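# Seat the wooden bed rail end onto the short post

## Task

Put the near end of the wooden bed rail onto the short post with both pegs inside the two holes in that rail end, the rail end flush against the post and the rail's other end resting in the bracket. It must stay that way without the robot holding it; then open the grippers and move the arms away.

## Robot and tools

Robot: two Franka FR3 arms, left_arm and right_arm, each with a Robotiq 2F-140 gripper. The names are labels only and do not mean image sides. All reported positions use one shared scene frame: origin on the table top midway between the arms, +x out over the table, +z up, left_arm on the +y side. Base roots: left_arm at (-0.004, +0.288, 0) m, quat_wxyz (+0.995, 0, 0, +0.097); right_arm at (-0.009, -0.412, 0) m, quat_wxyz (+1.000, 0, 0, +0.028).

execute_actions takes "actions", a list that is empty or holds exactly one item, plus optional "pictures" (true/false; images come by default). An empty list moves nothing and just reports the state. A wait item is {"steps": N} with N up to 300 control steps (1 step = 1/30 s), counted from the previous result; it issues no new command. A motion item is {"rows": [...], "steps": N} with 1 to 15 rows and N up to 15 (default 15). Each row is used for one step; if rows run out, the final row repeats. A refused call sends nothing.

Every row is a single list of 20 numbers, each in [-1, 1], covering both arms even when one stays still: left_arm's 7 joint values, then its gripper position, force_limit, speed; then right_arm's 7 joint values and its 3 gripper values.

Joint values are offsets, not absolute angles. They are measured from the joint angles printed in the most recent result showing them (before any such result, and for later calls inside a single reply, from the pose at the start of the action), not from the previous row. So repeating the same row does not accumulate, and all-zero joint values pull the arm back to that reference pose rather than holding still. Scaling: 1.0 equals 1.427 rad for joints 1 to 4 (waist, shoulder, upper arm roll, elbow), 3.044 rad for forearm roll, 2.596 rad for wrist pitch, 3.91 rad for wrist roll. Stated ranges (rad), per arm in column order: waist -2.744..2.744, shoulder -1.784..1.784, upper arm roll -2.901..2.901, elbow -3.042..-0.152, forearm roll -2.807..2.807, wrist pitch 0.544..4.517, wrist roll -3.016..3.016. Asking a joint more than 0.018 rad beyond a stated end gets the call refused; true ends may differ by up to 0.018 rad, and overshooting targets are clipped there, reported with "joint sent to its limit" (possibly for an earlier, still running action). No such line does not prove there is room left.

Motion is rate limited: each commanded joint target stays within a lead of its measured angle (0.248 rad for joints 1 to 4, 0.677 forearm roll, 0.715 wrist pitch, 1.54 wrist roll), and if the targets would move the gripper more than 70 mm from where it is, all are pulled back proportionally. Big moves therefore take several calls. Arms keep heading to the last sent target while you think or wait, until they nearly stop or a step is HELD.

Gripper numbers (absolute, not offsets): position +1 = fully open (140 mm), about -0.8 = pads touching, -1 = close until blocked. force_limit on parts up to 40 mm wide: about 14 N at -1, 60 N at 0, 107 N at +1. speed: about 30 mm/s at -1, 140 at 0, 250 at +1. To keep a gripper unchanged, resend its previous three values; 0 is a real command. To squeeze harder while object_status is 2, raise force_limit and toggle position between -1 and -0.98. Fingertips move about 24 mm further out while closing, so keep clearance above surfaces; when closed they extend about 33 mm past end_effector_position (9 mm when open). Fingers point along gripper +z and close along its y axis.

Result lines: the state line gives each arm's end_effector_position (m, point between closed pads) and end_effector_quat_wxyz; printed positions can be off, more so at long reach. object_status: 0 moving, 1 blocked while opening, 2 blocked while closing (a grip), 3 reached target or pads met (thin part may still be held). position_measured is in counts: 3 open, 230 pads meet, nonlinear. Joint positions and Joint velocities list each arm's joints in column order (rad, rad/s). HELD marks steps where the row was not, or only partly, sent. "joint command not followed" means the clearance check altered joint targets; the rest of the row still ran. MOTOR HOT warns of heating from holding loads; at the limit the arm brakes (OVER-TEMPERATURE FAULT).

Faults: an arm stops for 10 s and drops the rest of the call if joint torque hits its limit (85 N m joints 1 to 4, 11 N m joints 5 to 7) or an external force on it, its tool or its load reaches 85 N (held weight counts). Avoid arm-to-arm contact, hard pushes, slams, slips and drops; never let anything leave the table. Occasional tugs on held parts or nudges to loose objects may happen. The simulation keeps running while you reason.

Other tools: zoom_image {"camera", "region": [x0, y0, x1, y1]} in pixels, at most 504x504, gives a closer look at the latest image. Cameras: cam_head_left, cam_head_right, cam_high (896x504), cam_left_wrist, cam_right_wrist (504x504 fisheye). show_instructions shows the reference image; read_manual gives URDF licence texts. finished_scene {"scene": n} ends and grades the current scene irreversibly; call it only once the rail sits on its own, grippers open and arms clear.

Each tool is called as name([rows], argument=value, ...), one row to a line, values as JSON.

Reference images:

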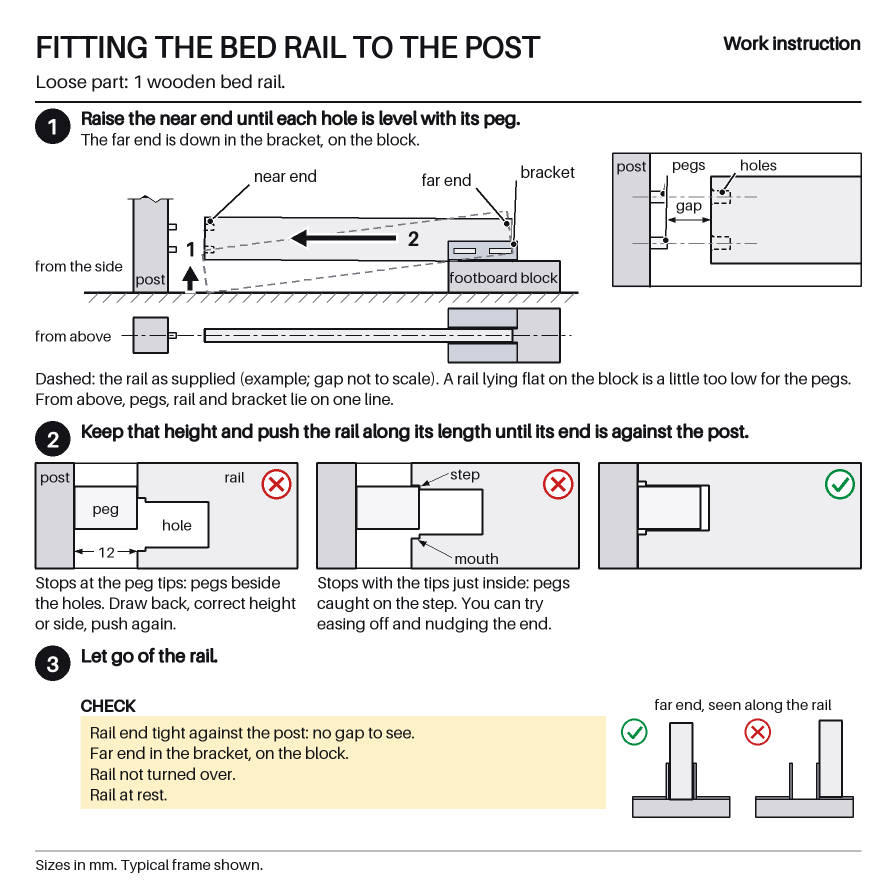

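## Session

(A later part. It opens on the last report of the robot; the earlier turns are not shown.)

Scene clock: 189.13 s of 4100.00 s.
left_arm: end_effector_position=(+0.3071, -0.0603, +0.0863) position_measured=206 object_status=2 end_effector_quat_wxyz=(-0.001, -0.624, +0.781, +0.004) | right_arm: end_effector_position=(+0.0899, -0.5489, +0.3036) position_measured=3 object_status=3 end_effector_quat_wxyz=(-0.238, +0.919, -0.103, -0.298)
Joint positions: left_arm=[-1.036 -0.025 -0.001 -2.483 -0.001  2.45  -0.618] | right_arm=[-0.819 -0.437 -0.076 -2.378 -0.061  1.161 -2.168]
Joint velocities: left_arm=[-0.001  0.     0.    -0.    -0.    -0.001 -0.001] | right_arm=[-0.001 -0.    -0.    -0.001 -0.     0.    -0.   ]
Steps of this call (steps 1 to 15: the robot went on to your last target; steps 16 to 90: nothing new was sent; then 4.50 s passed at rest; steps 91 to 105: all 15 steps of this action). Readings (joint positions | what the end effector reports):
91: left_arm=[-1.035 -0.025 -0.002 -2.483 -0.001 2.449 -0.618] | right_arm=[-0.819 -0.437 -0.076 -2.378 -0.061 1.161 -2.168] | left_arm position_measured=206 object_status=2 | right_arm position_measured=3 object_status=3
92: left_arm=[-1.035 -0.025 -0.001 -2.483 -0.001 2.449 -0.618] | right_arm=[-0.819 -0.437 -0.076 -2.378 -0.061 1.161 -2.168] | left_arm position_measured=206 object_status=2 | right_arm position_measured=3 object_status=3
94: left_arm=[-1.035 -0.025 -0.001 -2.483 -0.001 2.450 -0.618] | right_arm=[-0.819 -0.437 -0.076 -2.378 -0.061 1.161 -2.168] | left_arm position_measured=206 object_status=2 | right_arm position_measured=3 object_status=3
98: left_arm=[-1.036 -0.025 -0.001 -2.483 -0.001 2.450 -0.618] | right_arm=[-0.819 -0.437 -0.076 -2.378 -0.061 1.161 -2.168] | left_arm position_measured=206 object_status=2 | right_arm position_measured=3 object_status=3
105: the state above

Easing off, then probing up and down inside the mouth.

execute_actions([
  {"rows":[[0,-0.0065,0,-0.003,0,0.003,0,-1,-0.3,-0.6,0,0,0,0,0,0,0,1,0,0]],"steps":12},
], pictures=false)

execute_actions([
  {"rows":[[-0.003,0.001,0,0.004,0,0.002,-0.001,-1,-0.3,-0.6,0,0,0,0,0,0,0,1,0,0],[-0.003,0.001,0,0.004,0,0.002,-0.001,-1,-0.3,-0.6,0,0,0,0,0,0,0,1,0,0],[-0.003,0.002,0,0.004,0,0.002,-0.001,-1,-0.3,-0.6,0,0,0,0,0,0,0,1,0,0],[-0.003,0.002,0,0.004,0,0.002,-0.001,-1,-0.3,-0.6,0,0,0,0,0,0,0,1,0,0],[-0.003,0.003,0,0.004,0,0.003,-0.001,-1,-0.3,-0.6,0,0,0,0,0,0,0,1,0,0],[-0.003,0.003,0,0.004,0,0.003,-0.001,-1,-0.3,-0.6,0,0,0,0,0,0,0,1,0,0],[-0.003,0.004,0,0.004,0,0.003,-0.001,-1,-0.3,-0.6,0,0,0,0,0,0,0,1,0,0],[-0.003,0.004,0,0.004,0,0.003,-0.001,-1,-0.3,-0.6,0,0,0,0,0,0,0,1,0,0],[-0.003,0.005,0,0.004,0,0.004,-0.001,-1,-0.3,-0.6,0,0,0,0,0,0,0,1,0,0]]},
])

zoom_image(camera="cam_left_wrist", region=[200,40,320,160])

Scene clock: 203.73 s of 4100.00 s.
left_arm: end_effector_position=(+0.3072, -0.0604, +0.0877) position_measured=206 object_status=2 end_effector_quat_wxyz=(-0.000, -0.624, +0.781, +0.001) | right_arm: end_effector_position=(+0.0899, -0.5489, +0.3036) position_measured=3 object_status=3 end_effector_quat_wxyz=(-0.238, +0.919, -0.103, -0.298)
Joint positions: left_arm=[-1.036 -0.031 -0.001 -2.487 -0.001  2.453 -0.618] | right_arm=[-0.819 -0.437 -0.076 -2.378 -0.061  1.161 -2.168]
Joint velocities: left_arm=[ 0.    -0.001 -0.    -0.001  0.001  0.002 -0.   ] | right_arm=[ 0.001  0.     0.002  0.002  0.003  0.    -0.001]
Steps of this call (steps 1 to 15: the robot went on to your last target; steps 16 to 90: nothing new was sent; then 11.20 s passed at rest; steps 91 to 102: all 12 steps of this action). Readings (joint positions | what the end effector reports):
91: left_arm=[-1.036 -0.027 -0.001 -2.484 -0.001 2.450 -0.618] | right_arm=[-0.819 -0.437 -0.076 -2.378 -0.061 1.161 -2.168] | left_arm position_measured=206 object_status=2 | right_arm position_measured=3 object_status=3
92: left_arm=[-1.036 -0.028 -0.001 -2.485 -0.001 2.451 -0.618] | right_arm=[-0.819 -0.437 -0.076 -2.378 -0.061 1.161 -2.168] | left_arm position_measured=206 object_status=2 | right_arm position_measured=3 object_status=3
94: left_arm=[-1.036 -0.030 -0.001 -2.486 -0.001 2.452 -0.618] | right_arm=[-0.819 -0.437 -0.076 -2.378 -0.061 1.161 -2.168] | left_arm position_measured=206 object_status=2 | right_arm position_measured=3 object_status=3
98: left_arm=[-1.036 -0.031 -0.001 -2.487 -0.001 2.453 -0.618] | right_arm=[-0.819 -0.437 -0.076 -2.378 -0.061 1.161 -2.168] | left_arm position_measured=206 object_status=2 | right_arm position_measured=3 object_status=3
102: the state above

Scene clock: 204.23 s of 4100.00 s.
left_arm: end_effector_position=(+0.3069, -0.0616, +0.0869) position_measured=206 object_status=2 end_effector_quat_wxyz=(-0.000, -0.624, +0.782, +0.002) | right_arm: end_effector_position=(+0.0899, -0.5489, +0.3036) position_measured=3 object_status=3 end_effector_quat_wxyz=(-0.238, +0.919, -0.103, -0.298)
Joint positions: left_arm=[-1.038 -0.027 -0.001 -2.484 -0.001  2.454 -0.619] | right_arm=[-0.819 -0.437 -0.076 -2.378 -0.061  1.161 -2.168]
Joint velocities: left_arm=[ 0.  0.  0.  0. -0.  0. -0.] | right_arm=[-0.    -0.    -0.001  0.     0.    -0.001 -0.001]
Steps of this call (steps 1 to 15: all 15 steps of this action). Readings (joint positions | what the end effector reports):
1: left_arm=[-1.036 -0.031 -0.001 -2.486 -0.001 2.453 -0.618] | right_arm=[-0.819 -0.437 -0.076 -2.378 -0.061 1.161 -2.168] | left_arm position_measured=206 object_status=2 | right_arm position_measured=3 object_status=3
2: left_arm=[-1.037 -0.030 -0.001 -2.486 -0.001 2.453 -0.618] | right_arm=[-0.819 -0.437 -0.076 -2.378 -0.061 1.161 -2.168] | left_arm position_measured=206 object_status=2 | right_arm position_measured=3 object_status=3
4: left_arm=[-1.038 -0.029 -0.001 -2.485 -0.001 2.453 -0.618] | right_arm=[-0.819 -0.437 -0.076 -2.378 -0.061 1.161 -2.168] | left_arm position_measured=206 object_status=2 | right_arm position_measured=3 object_status=3
8: left_arm=[-1.038 -0.027 -0.001 -2.485 -0.001 2.454 -0.619] | right_arm=[-0.819 -0.437 -0.076 -2.378 -0.061 1.161 -2.168] | left_arm position_measured=206 object_status=2 | right_arm position_measured=3 object_status=3
15: the state above

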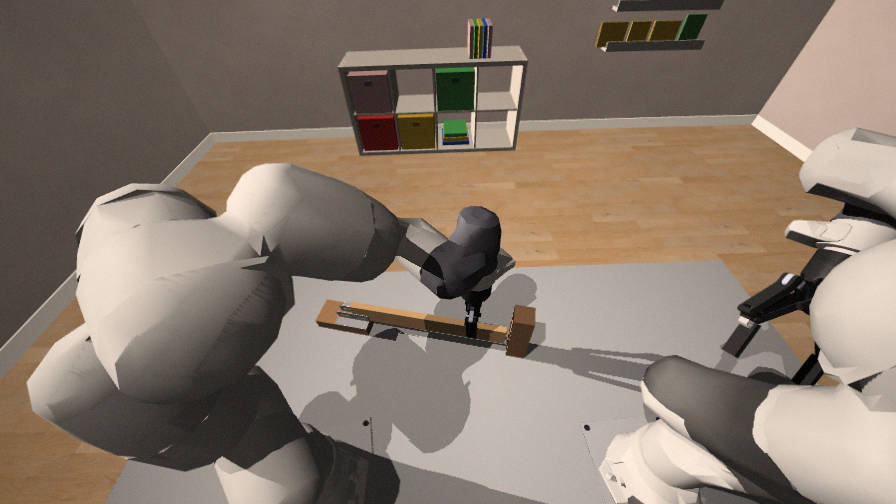

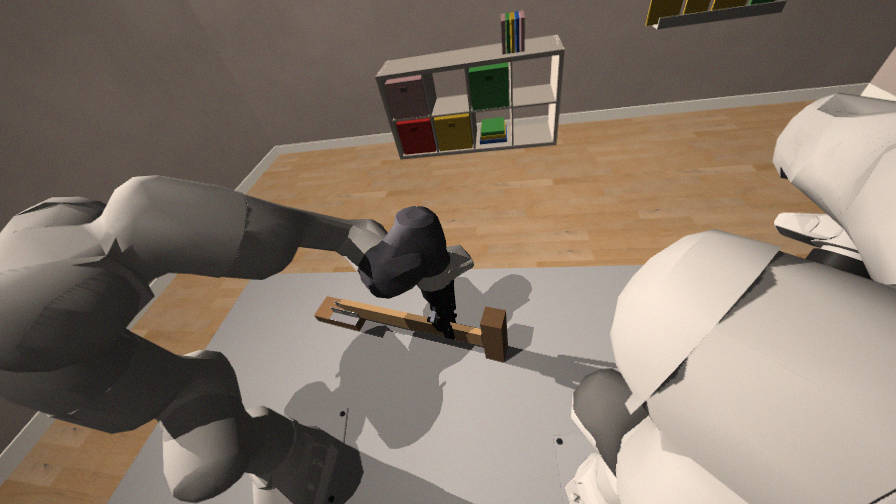

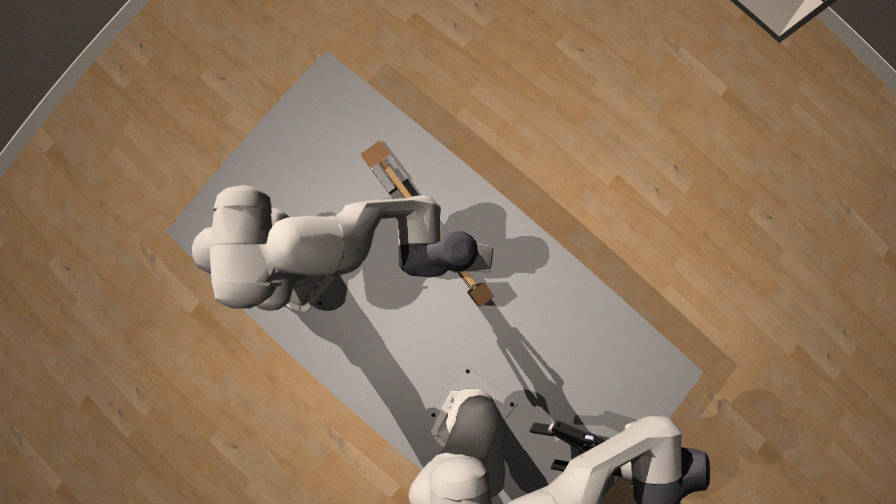

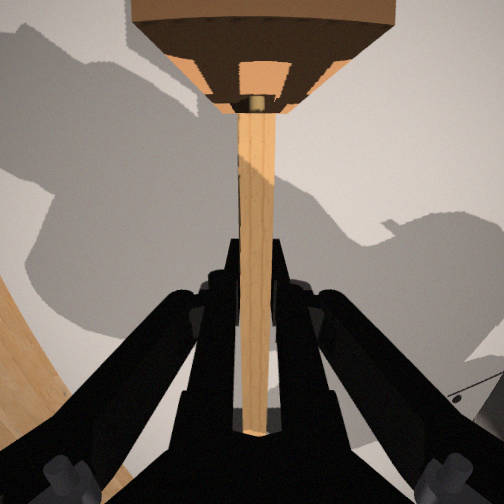

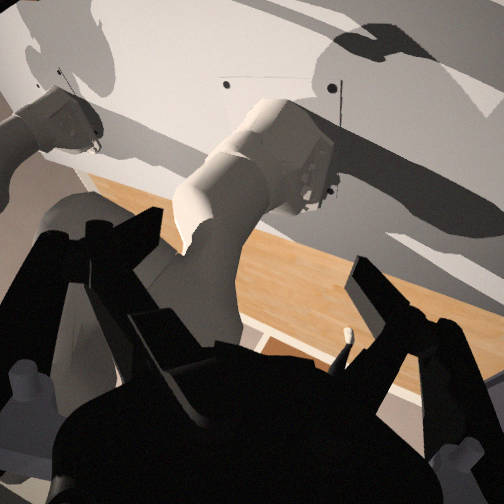

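Region (200, 40, 320, 160) of cam_left_wrist's 504x504 image, scaled by 4.200, with more detail than that image has.

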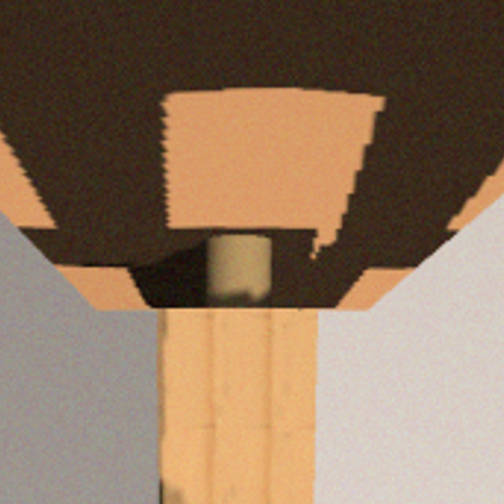

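The pegs have passed the step; pushing in.

execute_actions([
  {"rows":[[-0.009,0.0062,0,0.0098,0,0.001,-0.004,-1,-0.3,-0.6,0,0,0,0,0,0,0,1,0,0]],"steps":12},
], pictures=false)

execute_actions([
  {"rows":[[-0.009,0.0062,0,0.0098,0,0.001,-0.004,-1,-0.3,-0.6,0,0,0,0,0,0,0,1,0,0]]},
])

zoom_image(camera="cam_left_wrist", region=[200,40,320,160])

Scene clock: 211.67 s of 4100.00 s.
left_arm: end_effector_position=(+0.3056, -0.0671, +0.0870) position_measured=206 object_status=2 end_effector_quat_wxyz=(-0.000, -0.624, +0.782, +0.001) | right_arm: end_effector_position=(+0.0899, -0.5489, +0.3036) position_measured=3 object_status=3 end_effector_quat_wxyz=(-0.238, +0.919, -0.103, -0.298)
Joint positions: left_arm=[-1.049 -0.019  0.    -2.474 -0.001  2.452 -0.629] | right_arm=[-0.819 -0.437 -0.076 -2.378 -0.061  1.161 -2.168]
Joint velocities: left_arm=[-0.002  0.001 -0.     0.002  0.001 -0.001 -0.005] | right_arm=[-0.     0.     0.001  0.001  0.001  0.    -0.   ]
Steps of this call (steps 1 to 15: the robot went on to your last target; steps 16 to 90: nothing new was sent; then 4.03 s passed at rest; steps 91 to 102: all 12 steps of this action). Readings (joint positions | what the end effector reports):
91: left_arm=[-1.040 -0.026 0.000 -2.482 -0.001 2.452 -0.620] | right_arm=[-0.819 -0.437 -0.076 -2.378 -0.061 1.161 -2.168] | left_arm position_measured=206 object_status=2 | right_arm position_measured=3 object_status=3
92: left_arm=[-1.042 -0.024 0.000 -2.480 -0.001 2.452 -0.622] | right_arm=[-0.819 -0.437 -0.076 -2.378 -0.061 1.161 -2.168] | left_arm position_measured=206 object_status=2 | right_arm position_measured=3 object_status=3
94: left_arm=[-1.046 -0.021 0.000 -2.476 -0.001 2.452 -0.625] | right_arm=[-0.819 -0.437 -0.076 -2.378 -0.061 1.161 -2.168] | left_arm position_measured=206 object_status=2 | right_arm position_measured=3 object_status=3
98: left_arm=[-1.048 -0.019 0.000 -2.475 -0.001 2.452 -0.628] | right_arm=[-0.819 -0.437 -0.076 -2.378 -0.061 1.161 -2.168] | left_arm position_measured=206 object_status=2 | right_arm position_measured=3 object_status=3
102: the state above

Scene clock: 212.17 s of 4100.00 s.
left_arm: end_effector_position=(+0.3048, -0.0704, +0.0870) position_measured=206 object_status=2 end_effector_quat_wxyz=(-0.000, -0.624, +0.781, +0.003) | right_arm: end_effector_position=(+0.0899, -0.5489, +0.3036) position_measured=3 object_status=3 end_effector_quat_wxyz=(-0.238, +0.919, -0.103, -0.298)
Joint positions: left_arm=[-1.057 -0.012  0.002 -2.465 -0.     2.447 -0.637] | right_arm=[-0.819 -0.437 -0.076 -2.378 -0.061  1.161 -2.168]
Joint velocities: left_arm=[-0.    -0.001 -0.001 -0.     0.    -0.    -0.001] | right_arm=[ 0.     0.001  0.001  0.    -0.     0.     0.001]
Steps of this call (steps 1 to 15: all 15 steps of this action). Readings (joint positions | what the end effector reports):
1: left_arm=[-1.051 -0.018 0.001 -2.472 -0.001 2.451 -0.630] | right_arm=[-0.819 -0.437 -0.076 -2.378 -0.061 1.161 -2.168] | left_arm position_measured=206 object_status=2 | right_arm position_measured=3 object_status=3
2: left_arm=[-1.053 -0.015 0.001 -2.469 -0.001 2.450 -0.632] | right_arm=[-0.819 -0.437 -0.076 -2.378 -0.061 1.161 -2.168] | left_arm position_measured=206 object_status=2 | right_arm position_measured=3 object_status=3
4: left_arm=[-1.056 -0.013 0.001 -2.466 -0.001 2.449 -0.635] | right_arm=[-0.819 -0.437 -0.076 -2.378 -0.061 1.161 -2.168] | left_arm position_measured=206 object_status=2 | right_arm position_measured=3 object_status=3
8: left_arm=[-1.056 -0.012 0.002 -2.465 -0.000 2.448 -0.636] | right_arm=[-0.819 -0.437 -0.076 -2.378 -0.061 1.161 -2.168] | left_arm position_measured=206 object_status=2 | right_arm position_measured=3 object_status=3
15: the state above

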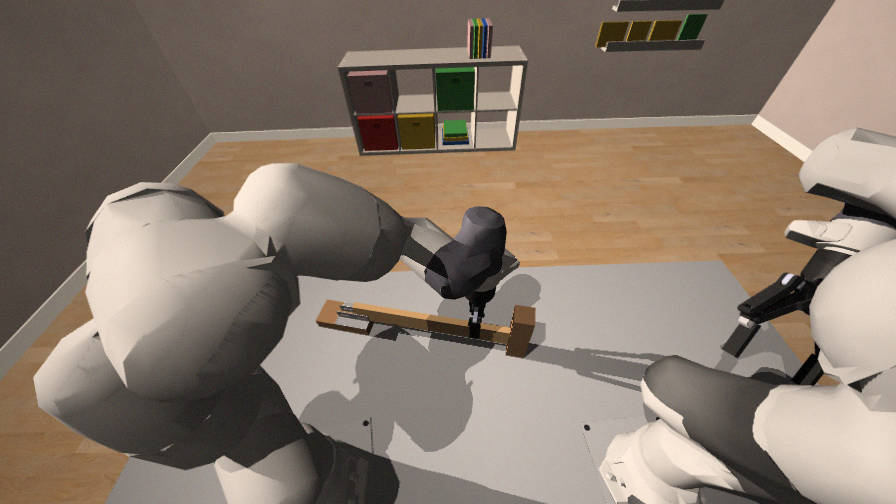

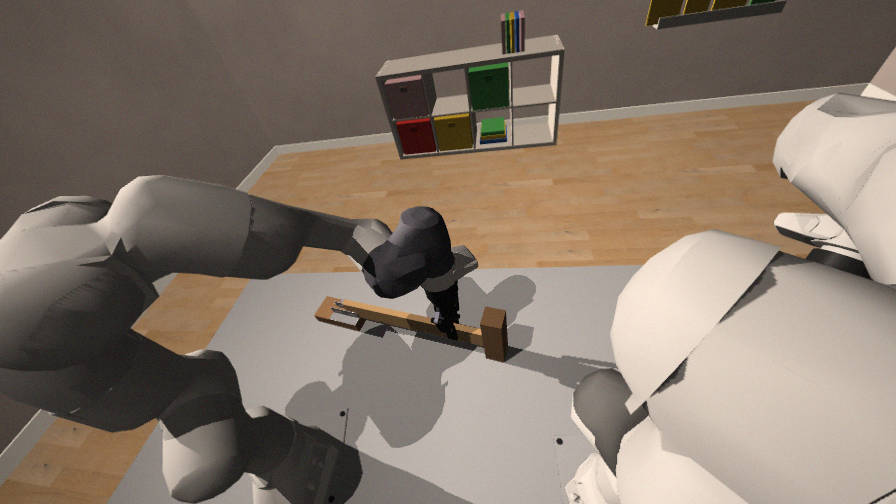

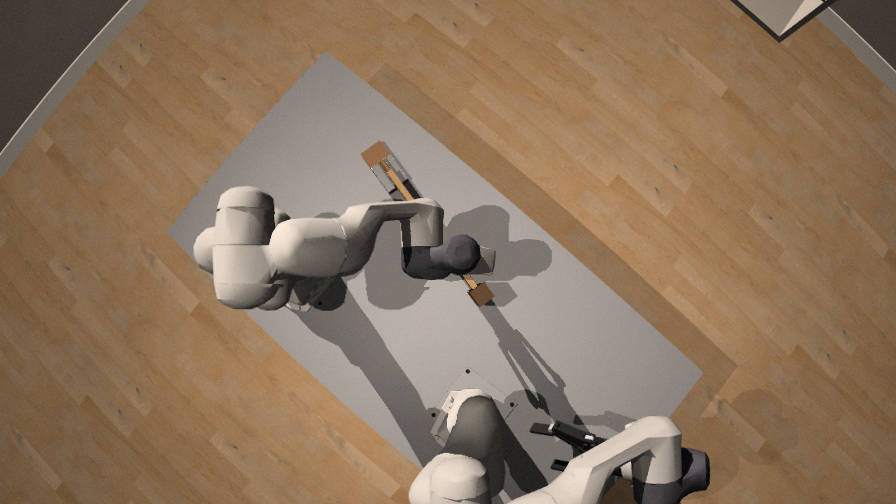

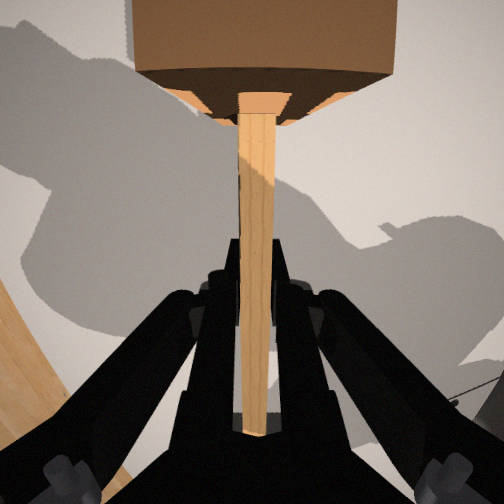

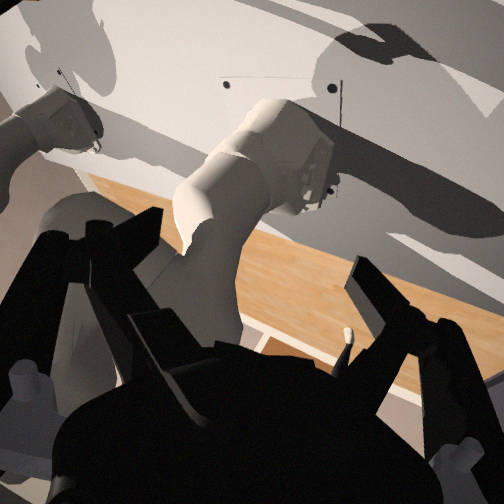

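Region (200, 40, 320, 160) of cam_left_wrist's 504x504 image, scaled by 4.200, with more detail than that image has.

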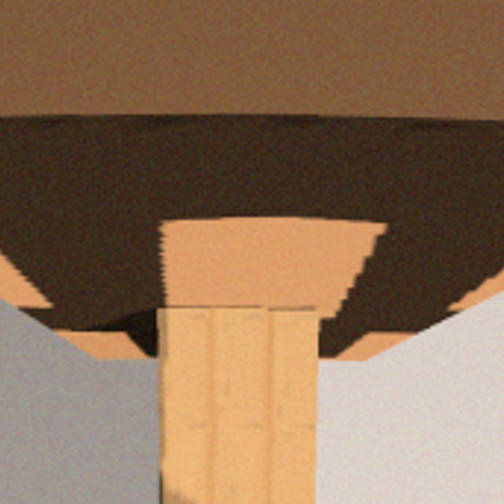

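execute_actions([
  {"rows":[[0,0,0,0,0,0,0,0.4,0,0.2,0,0,0,0,0,0,0,1,0,0]]},
], pictures=false)

execute_actions([
  {"rows":[[0,-0.1,0,0.02,0,-0.065,0,0.4,0,0.2,0,0,0,0,0,0,0,1,0,0]],"steps":10},
], pictures=false)

execute_actions([
  {"rows":[[0.05,-0.22,0,0.08,0,-0.17,0,0.4,0,0.2,0,0,0,0,0,0,0,1,0,0]]},
])

zoom_image(camera="cam_head_left", region=[310,270,550,380])

Scene clock: 221.77 s of 4100.00 s.
left_arm: end_effector_position=(+0.3048, -0.0704, +0.0870) position_measured=84 object_status=0 end_effector_quat_wxyz=(-0.000, -0.624, +0.781, +0.003) | right_arm: end_effector_position=(+0.0899, -0.5489, +0.3036) position_measured=3 object_status=3 end_effector_quat_wxyz=(-0.238, +0.919, -0.103, -0.298)
Joint positions: left_arm=[-1.057 -0.012  0.002 -2.465 -0.     2.447 -0.637] | right_arm=[-0.819 -0.437 -0.076 -2.378 -0.061  1.161 -2.168]
Joint velocities: left_arm=[-0.001  0.     0.001 -0.001 -0.     0.     0.   ] | right_arm=[-0.001  0.001  0.001  0.     0.     0.001 -0.001]
Steps of this call (steps 1 to 15: the robot went on to your last target; steps 16 to 90: nothing new was sent; then 6.10 s passed at rest; steps 91 to 105: all 15 steps of this action). Readings (joint positions | what the end effector reports):
91: left_arm=[-1.057 -0.012 0.002 -2.465 -0.000 2.447 -0.637] | right_arm=[-0.819 -0.437 -0.076 -2.378 -0.061 1.161 -2.168] | left_arm position_measured=206 object_status=0 | right_arm position_measured=3 object_status=3
92: left_arm=[-1.057 -0.012 0.002 -2.465 -0.000 2.447 -0.637] | right_arm=[-0.819 -0.437 -0.076 -2.378 -0.061 1.161 -2.168] | left_arm position_measured=204 object_status=0 | right_arm position_measured=3 object_status=3
94: left_arm=[-1.057 -0.012 0.002 -2.465 -0.000 2.447 -0.637] | right_arm=[-0.819 -0.437 -0.076 -2.378 -0.061 1.161 -2.168] | left_arm position_measured=181 object_status=0 | right_arm position_measured=3 object_status=3
98: left_arm=[-1.057 -0.012 0.002 -2.465 -0.000 2.447 -0.637] | right_arm=[-0.819 -0.437 -0.076 -2.378 -0.061 1.161 -2.168] | left_arm position_measured=146 object_status=0 | right_arm position_measured=3 object_status=3
105: the state above

Scene clock: 222.10 s of 4100.00 s.
left_arm: end_effector_position=(+0.3065, -0.0725, +0.1566) position_measured=78 object_status=3 end_effector_quat_wxyz=(+0.000, -0.624, +0.781, -0.015) | right_arm: end_effector_position=(+0.0899, -0.5489, +0.3036) position_measured=3 object_status=3 end_effector_quat_wxyz=(-0.238, +0.919, -0.103, -0.298)
Joint positions: left_arm=[-1.057 -0.158  0.002 -2.433 -0.     2.305 -0.637] | right_arm=[-0.819 -0.437 -0.076 -2.378 -0.061  1.161 -2.168]
Joint velocities: left_arm=[ 0.001  0.014  0.001 -0.019  0.    -0.154 -0.001] | right_arm=[ 0.001 -0.001  0.     0.     0.001 -0.     0.001]
Steps of this call (steps 1 to 10: all 10 steps of this action). Readings (joint positions | what the end effector reports):
1: left_arm=[-1.057 -0.029 0.002 -2.465 -0.000 2.417 -0.637] | right_arm=[-0.819 -0.437 -0.076 -2.378 -0.061 1.161 -2.168] | left_arm position_measured=79 object_status=0 | right_arm position_measured=3 object_status=3
2: left_arm=[-1.057 -0.063 0.002 -2.462 -0.000 2.389 -0.637] | right_arm=[-0.819 -0.437 -0.076 -2.378 -0.061 1.161 -2.168] | left_arm position_measured=78 object_status=0 | right_arm position_measured=3 object_status=3
4: left_arm=[-1.057 -0.121 0.002 -2.445 -0.000 2.355 -0.637] | right_arm=[-0.819 -0.437 -0.076 -2.378 -0.061 1.161 -2.168] | left_arm position_measured=78 object_status=0 | right_arm position_measured=3 object_status=3
8: left_arm=[-1.057 -0.158 0.002 -2.432 -0.000 2.317 -0.637] | right_arm=[-0.819 -0.437 -0.076 -2.378 -0.061 1.161 -2.168] | left_arm position_measured=78 object_status=3 | right_arm position_measured=3 object_status=3
10: the state above

Scene clock: 222.60 s of 4100.00 s.
left_arm: end_effector_position=(+0.2987, -0.0172, +0.3170) position_measured=78 object_status=3 end_effector_quat_wxyz=(+0.002, -0.651, +0.758, -0.033) | right_arm: end_effector_position=(+0.0899, -0.5489, +0.3036) position_measured=3 object_status=3 end_effector_quat_wxyz=(-0.238, +0.919, -0.103, -0.298)
Joint positions: left_arm=[-0.987 -0.476  0.003 -2.316 -0.     1.906 -0.637] | right_arm=[-0.819 -0.437 -0.076 -2.378 -0.061  1.161 -2.168]
Joint velocities: left_arm=[ 0.     0.034  0.001 -0.028 -0.001 -0.245 -0.001] | right_arm=[ 0.001 -0.     0.001 -0.    -0.    -0.    -0.   ]
Steps of this call (steps 1 to 15: all 15 steps of this action). Readings (joint positions | what the end effector reports):
1: left_arm=[-1.050 -0.171 -0.001 -2.428 -0.000 2.265 -0.637] | right_arm=[-0.819 -0.437 -0.076 -2.378 -0.061 1.161 -2.168] | left_arm position_measured=78 object_status=3 | right_arm position_measured=3 object_status=3
2: left_arm=[-1.041 -0.201 -0.002 -2.417 -0.000 2.227 -0.637] | right_arm=[-0.819 -0.437 -0.076 -2.378 -0.061 1.161 -2.168] | left_arm position_measured=78 object_status=3 | right_arm position_measured=3 object_status=3
4: left_arm=[-1.024 -0.277 -0.001 -2.389 -0.000 2.160 -0.637] | right_arm=[-0.819 -0.437 -0.076 -2.378 -0.061 1.161 -2.168] | left_arm position_measured=78 object_status=3 | right_arm position_measured=3 object_status=3
8: left_arm=[-0.995 -0.429 0.002 -2.331 -0.000 2.019 -0.637] | right_arm=[-0.819 -0.437 -0.076 -2.378 -0.061 1.161 -2.168] | left_arm position_measured=78 object_status=3 | right_arm position_measured=3 object_status=3
15: the state above

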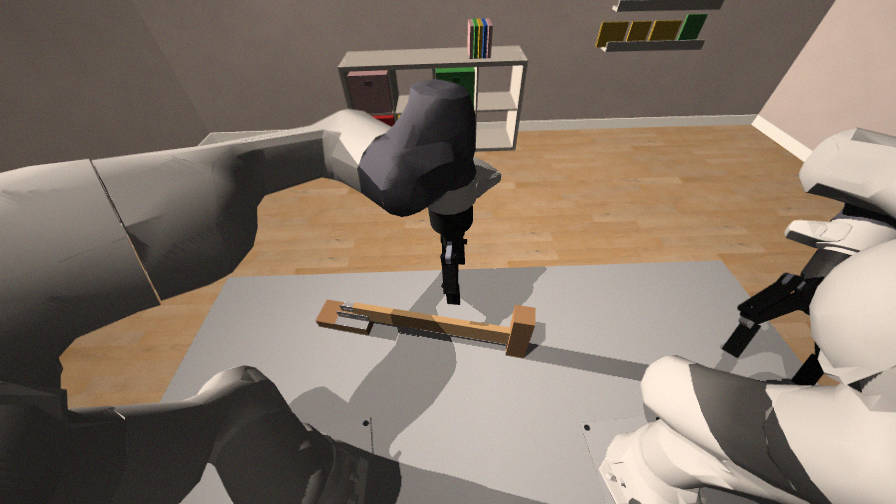

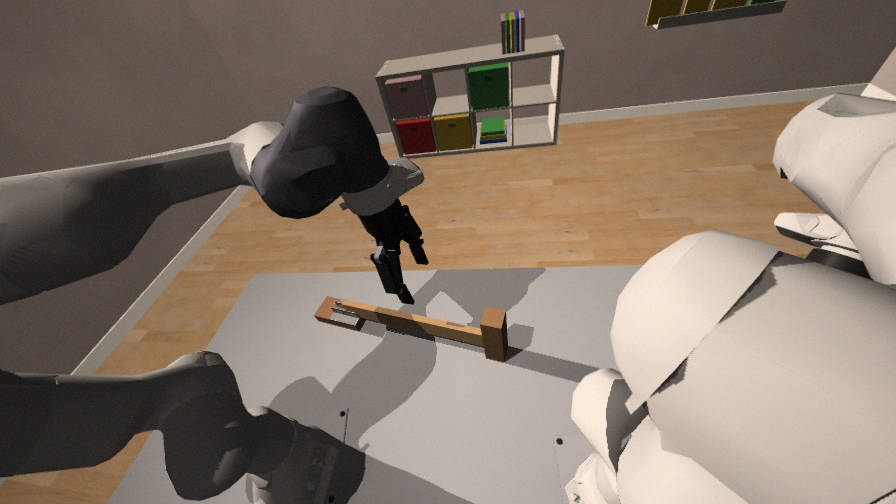

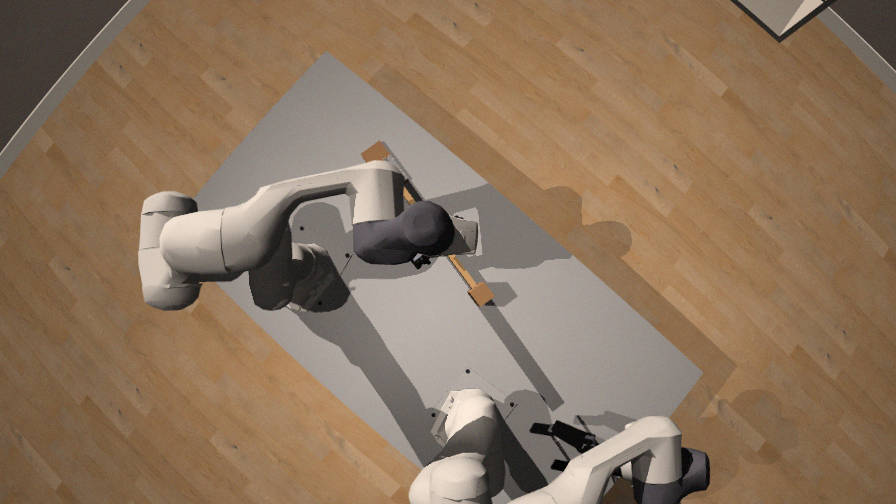

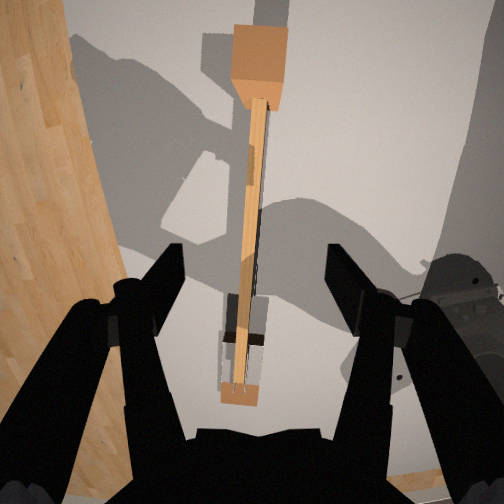

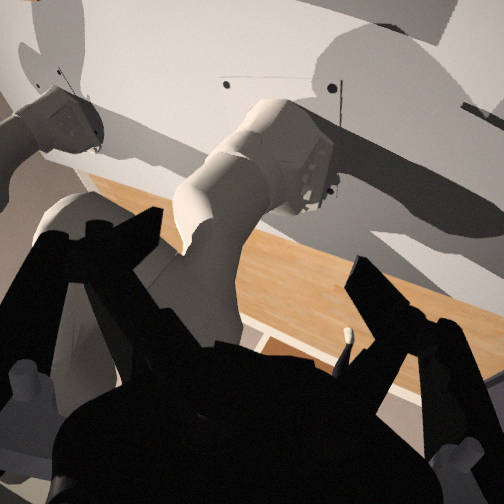

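Region (310, 270, 550, 380) of cam_head_left's 896x504 image, scaled by 2.100, with more detail than that image has; it fills the top 231 rows of this view, and the rest is white.

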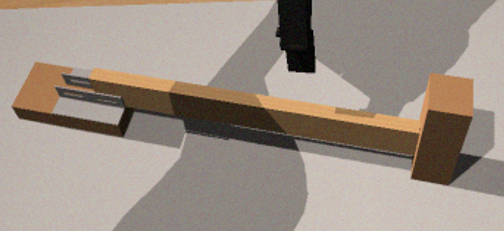

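finished_scene(scene=1)

The scene is finished: the task was done.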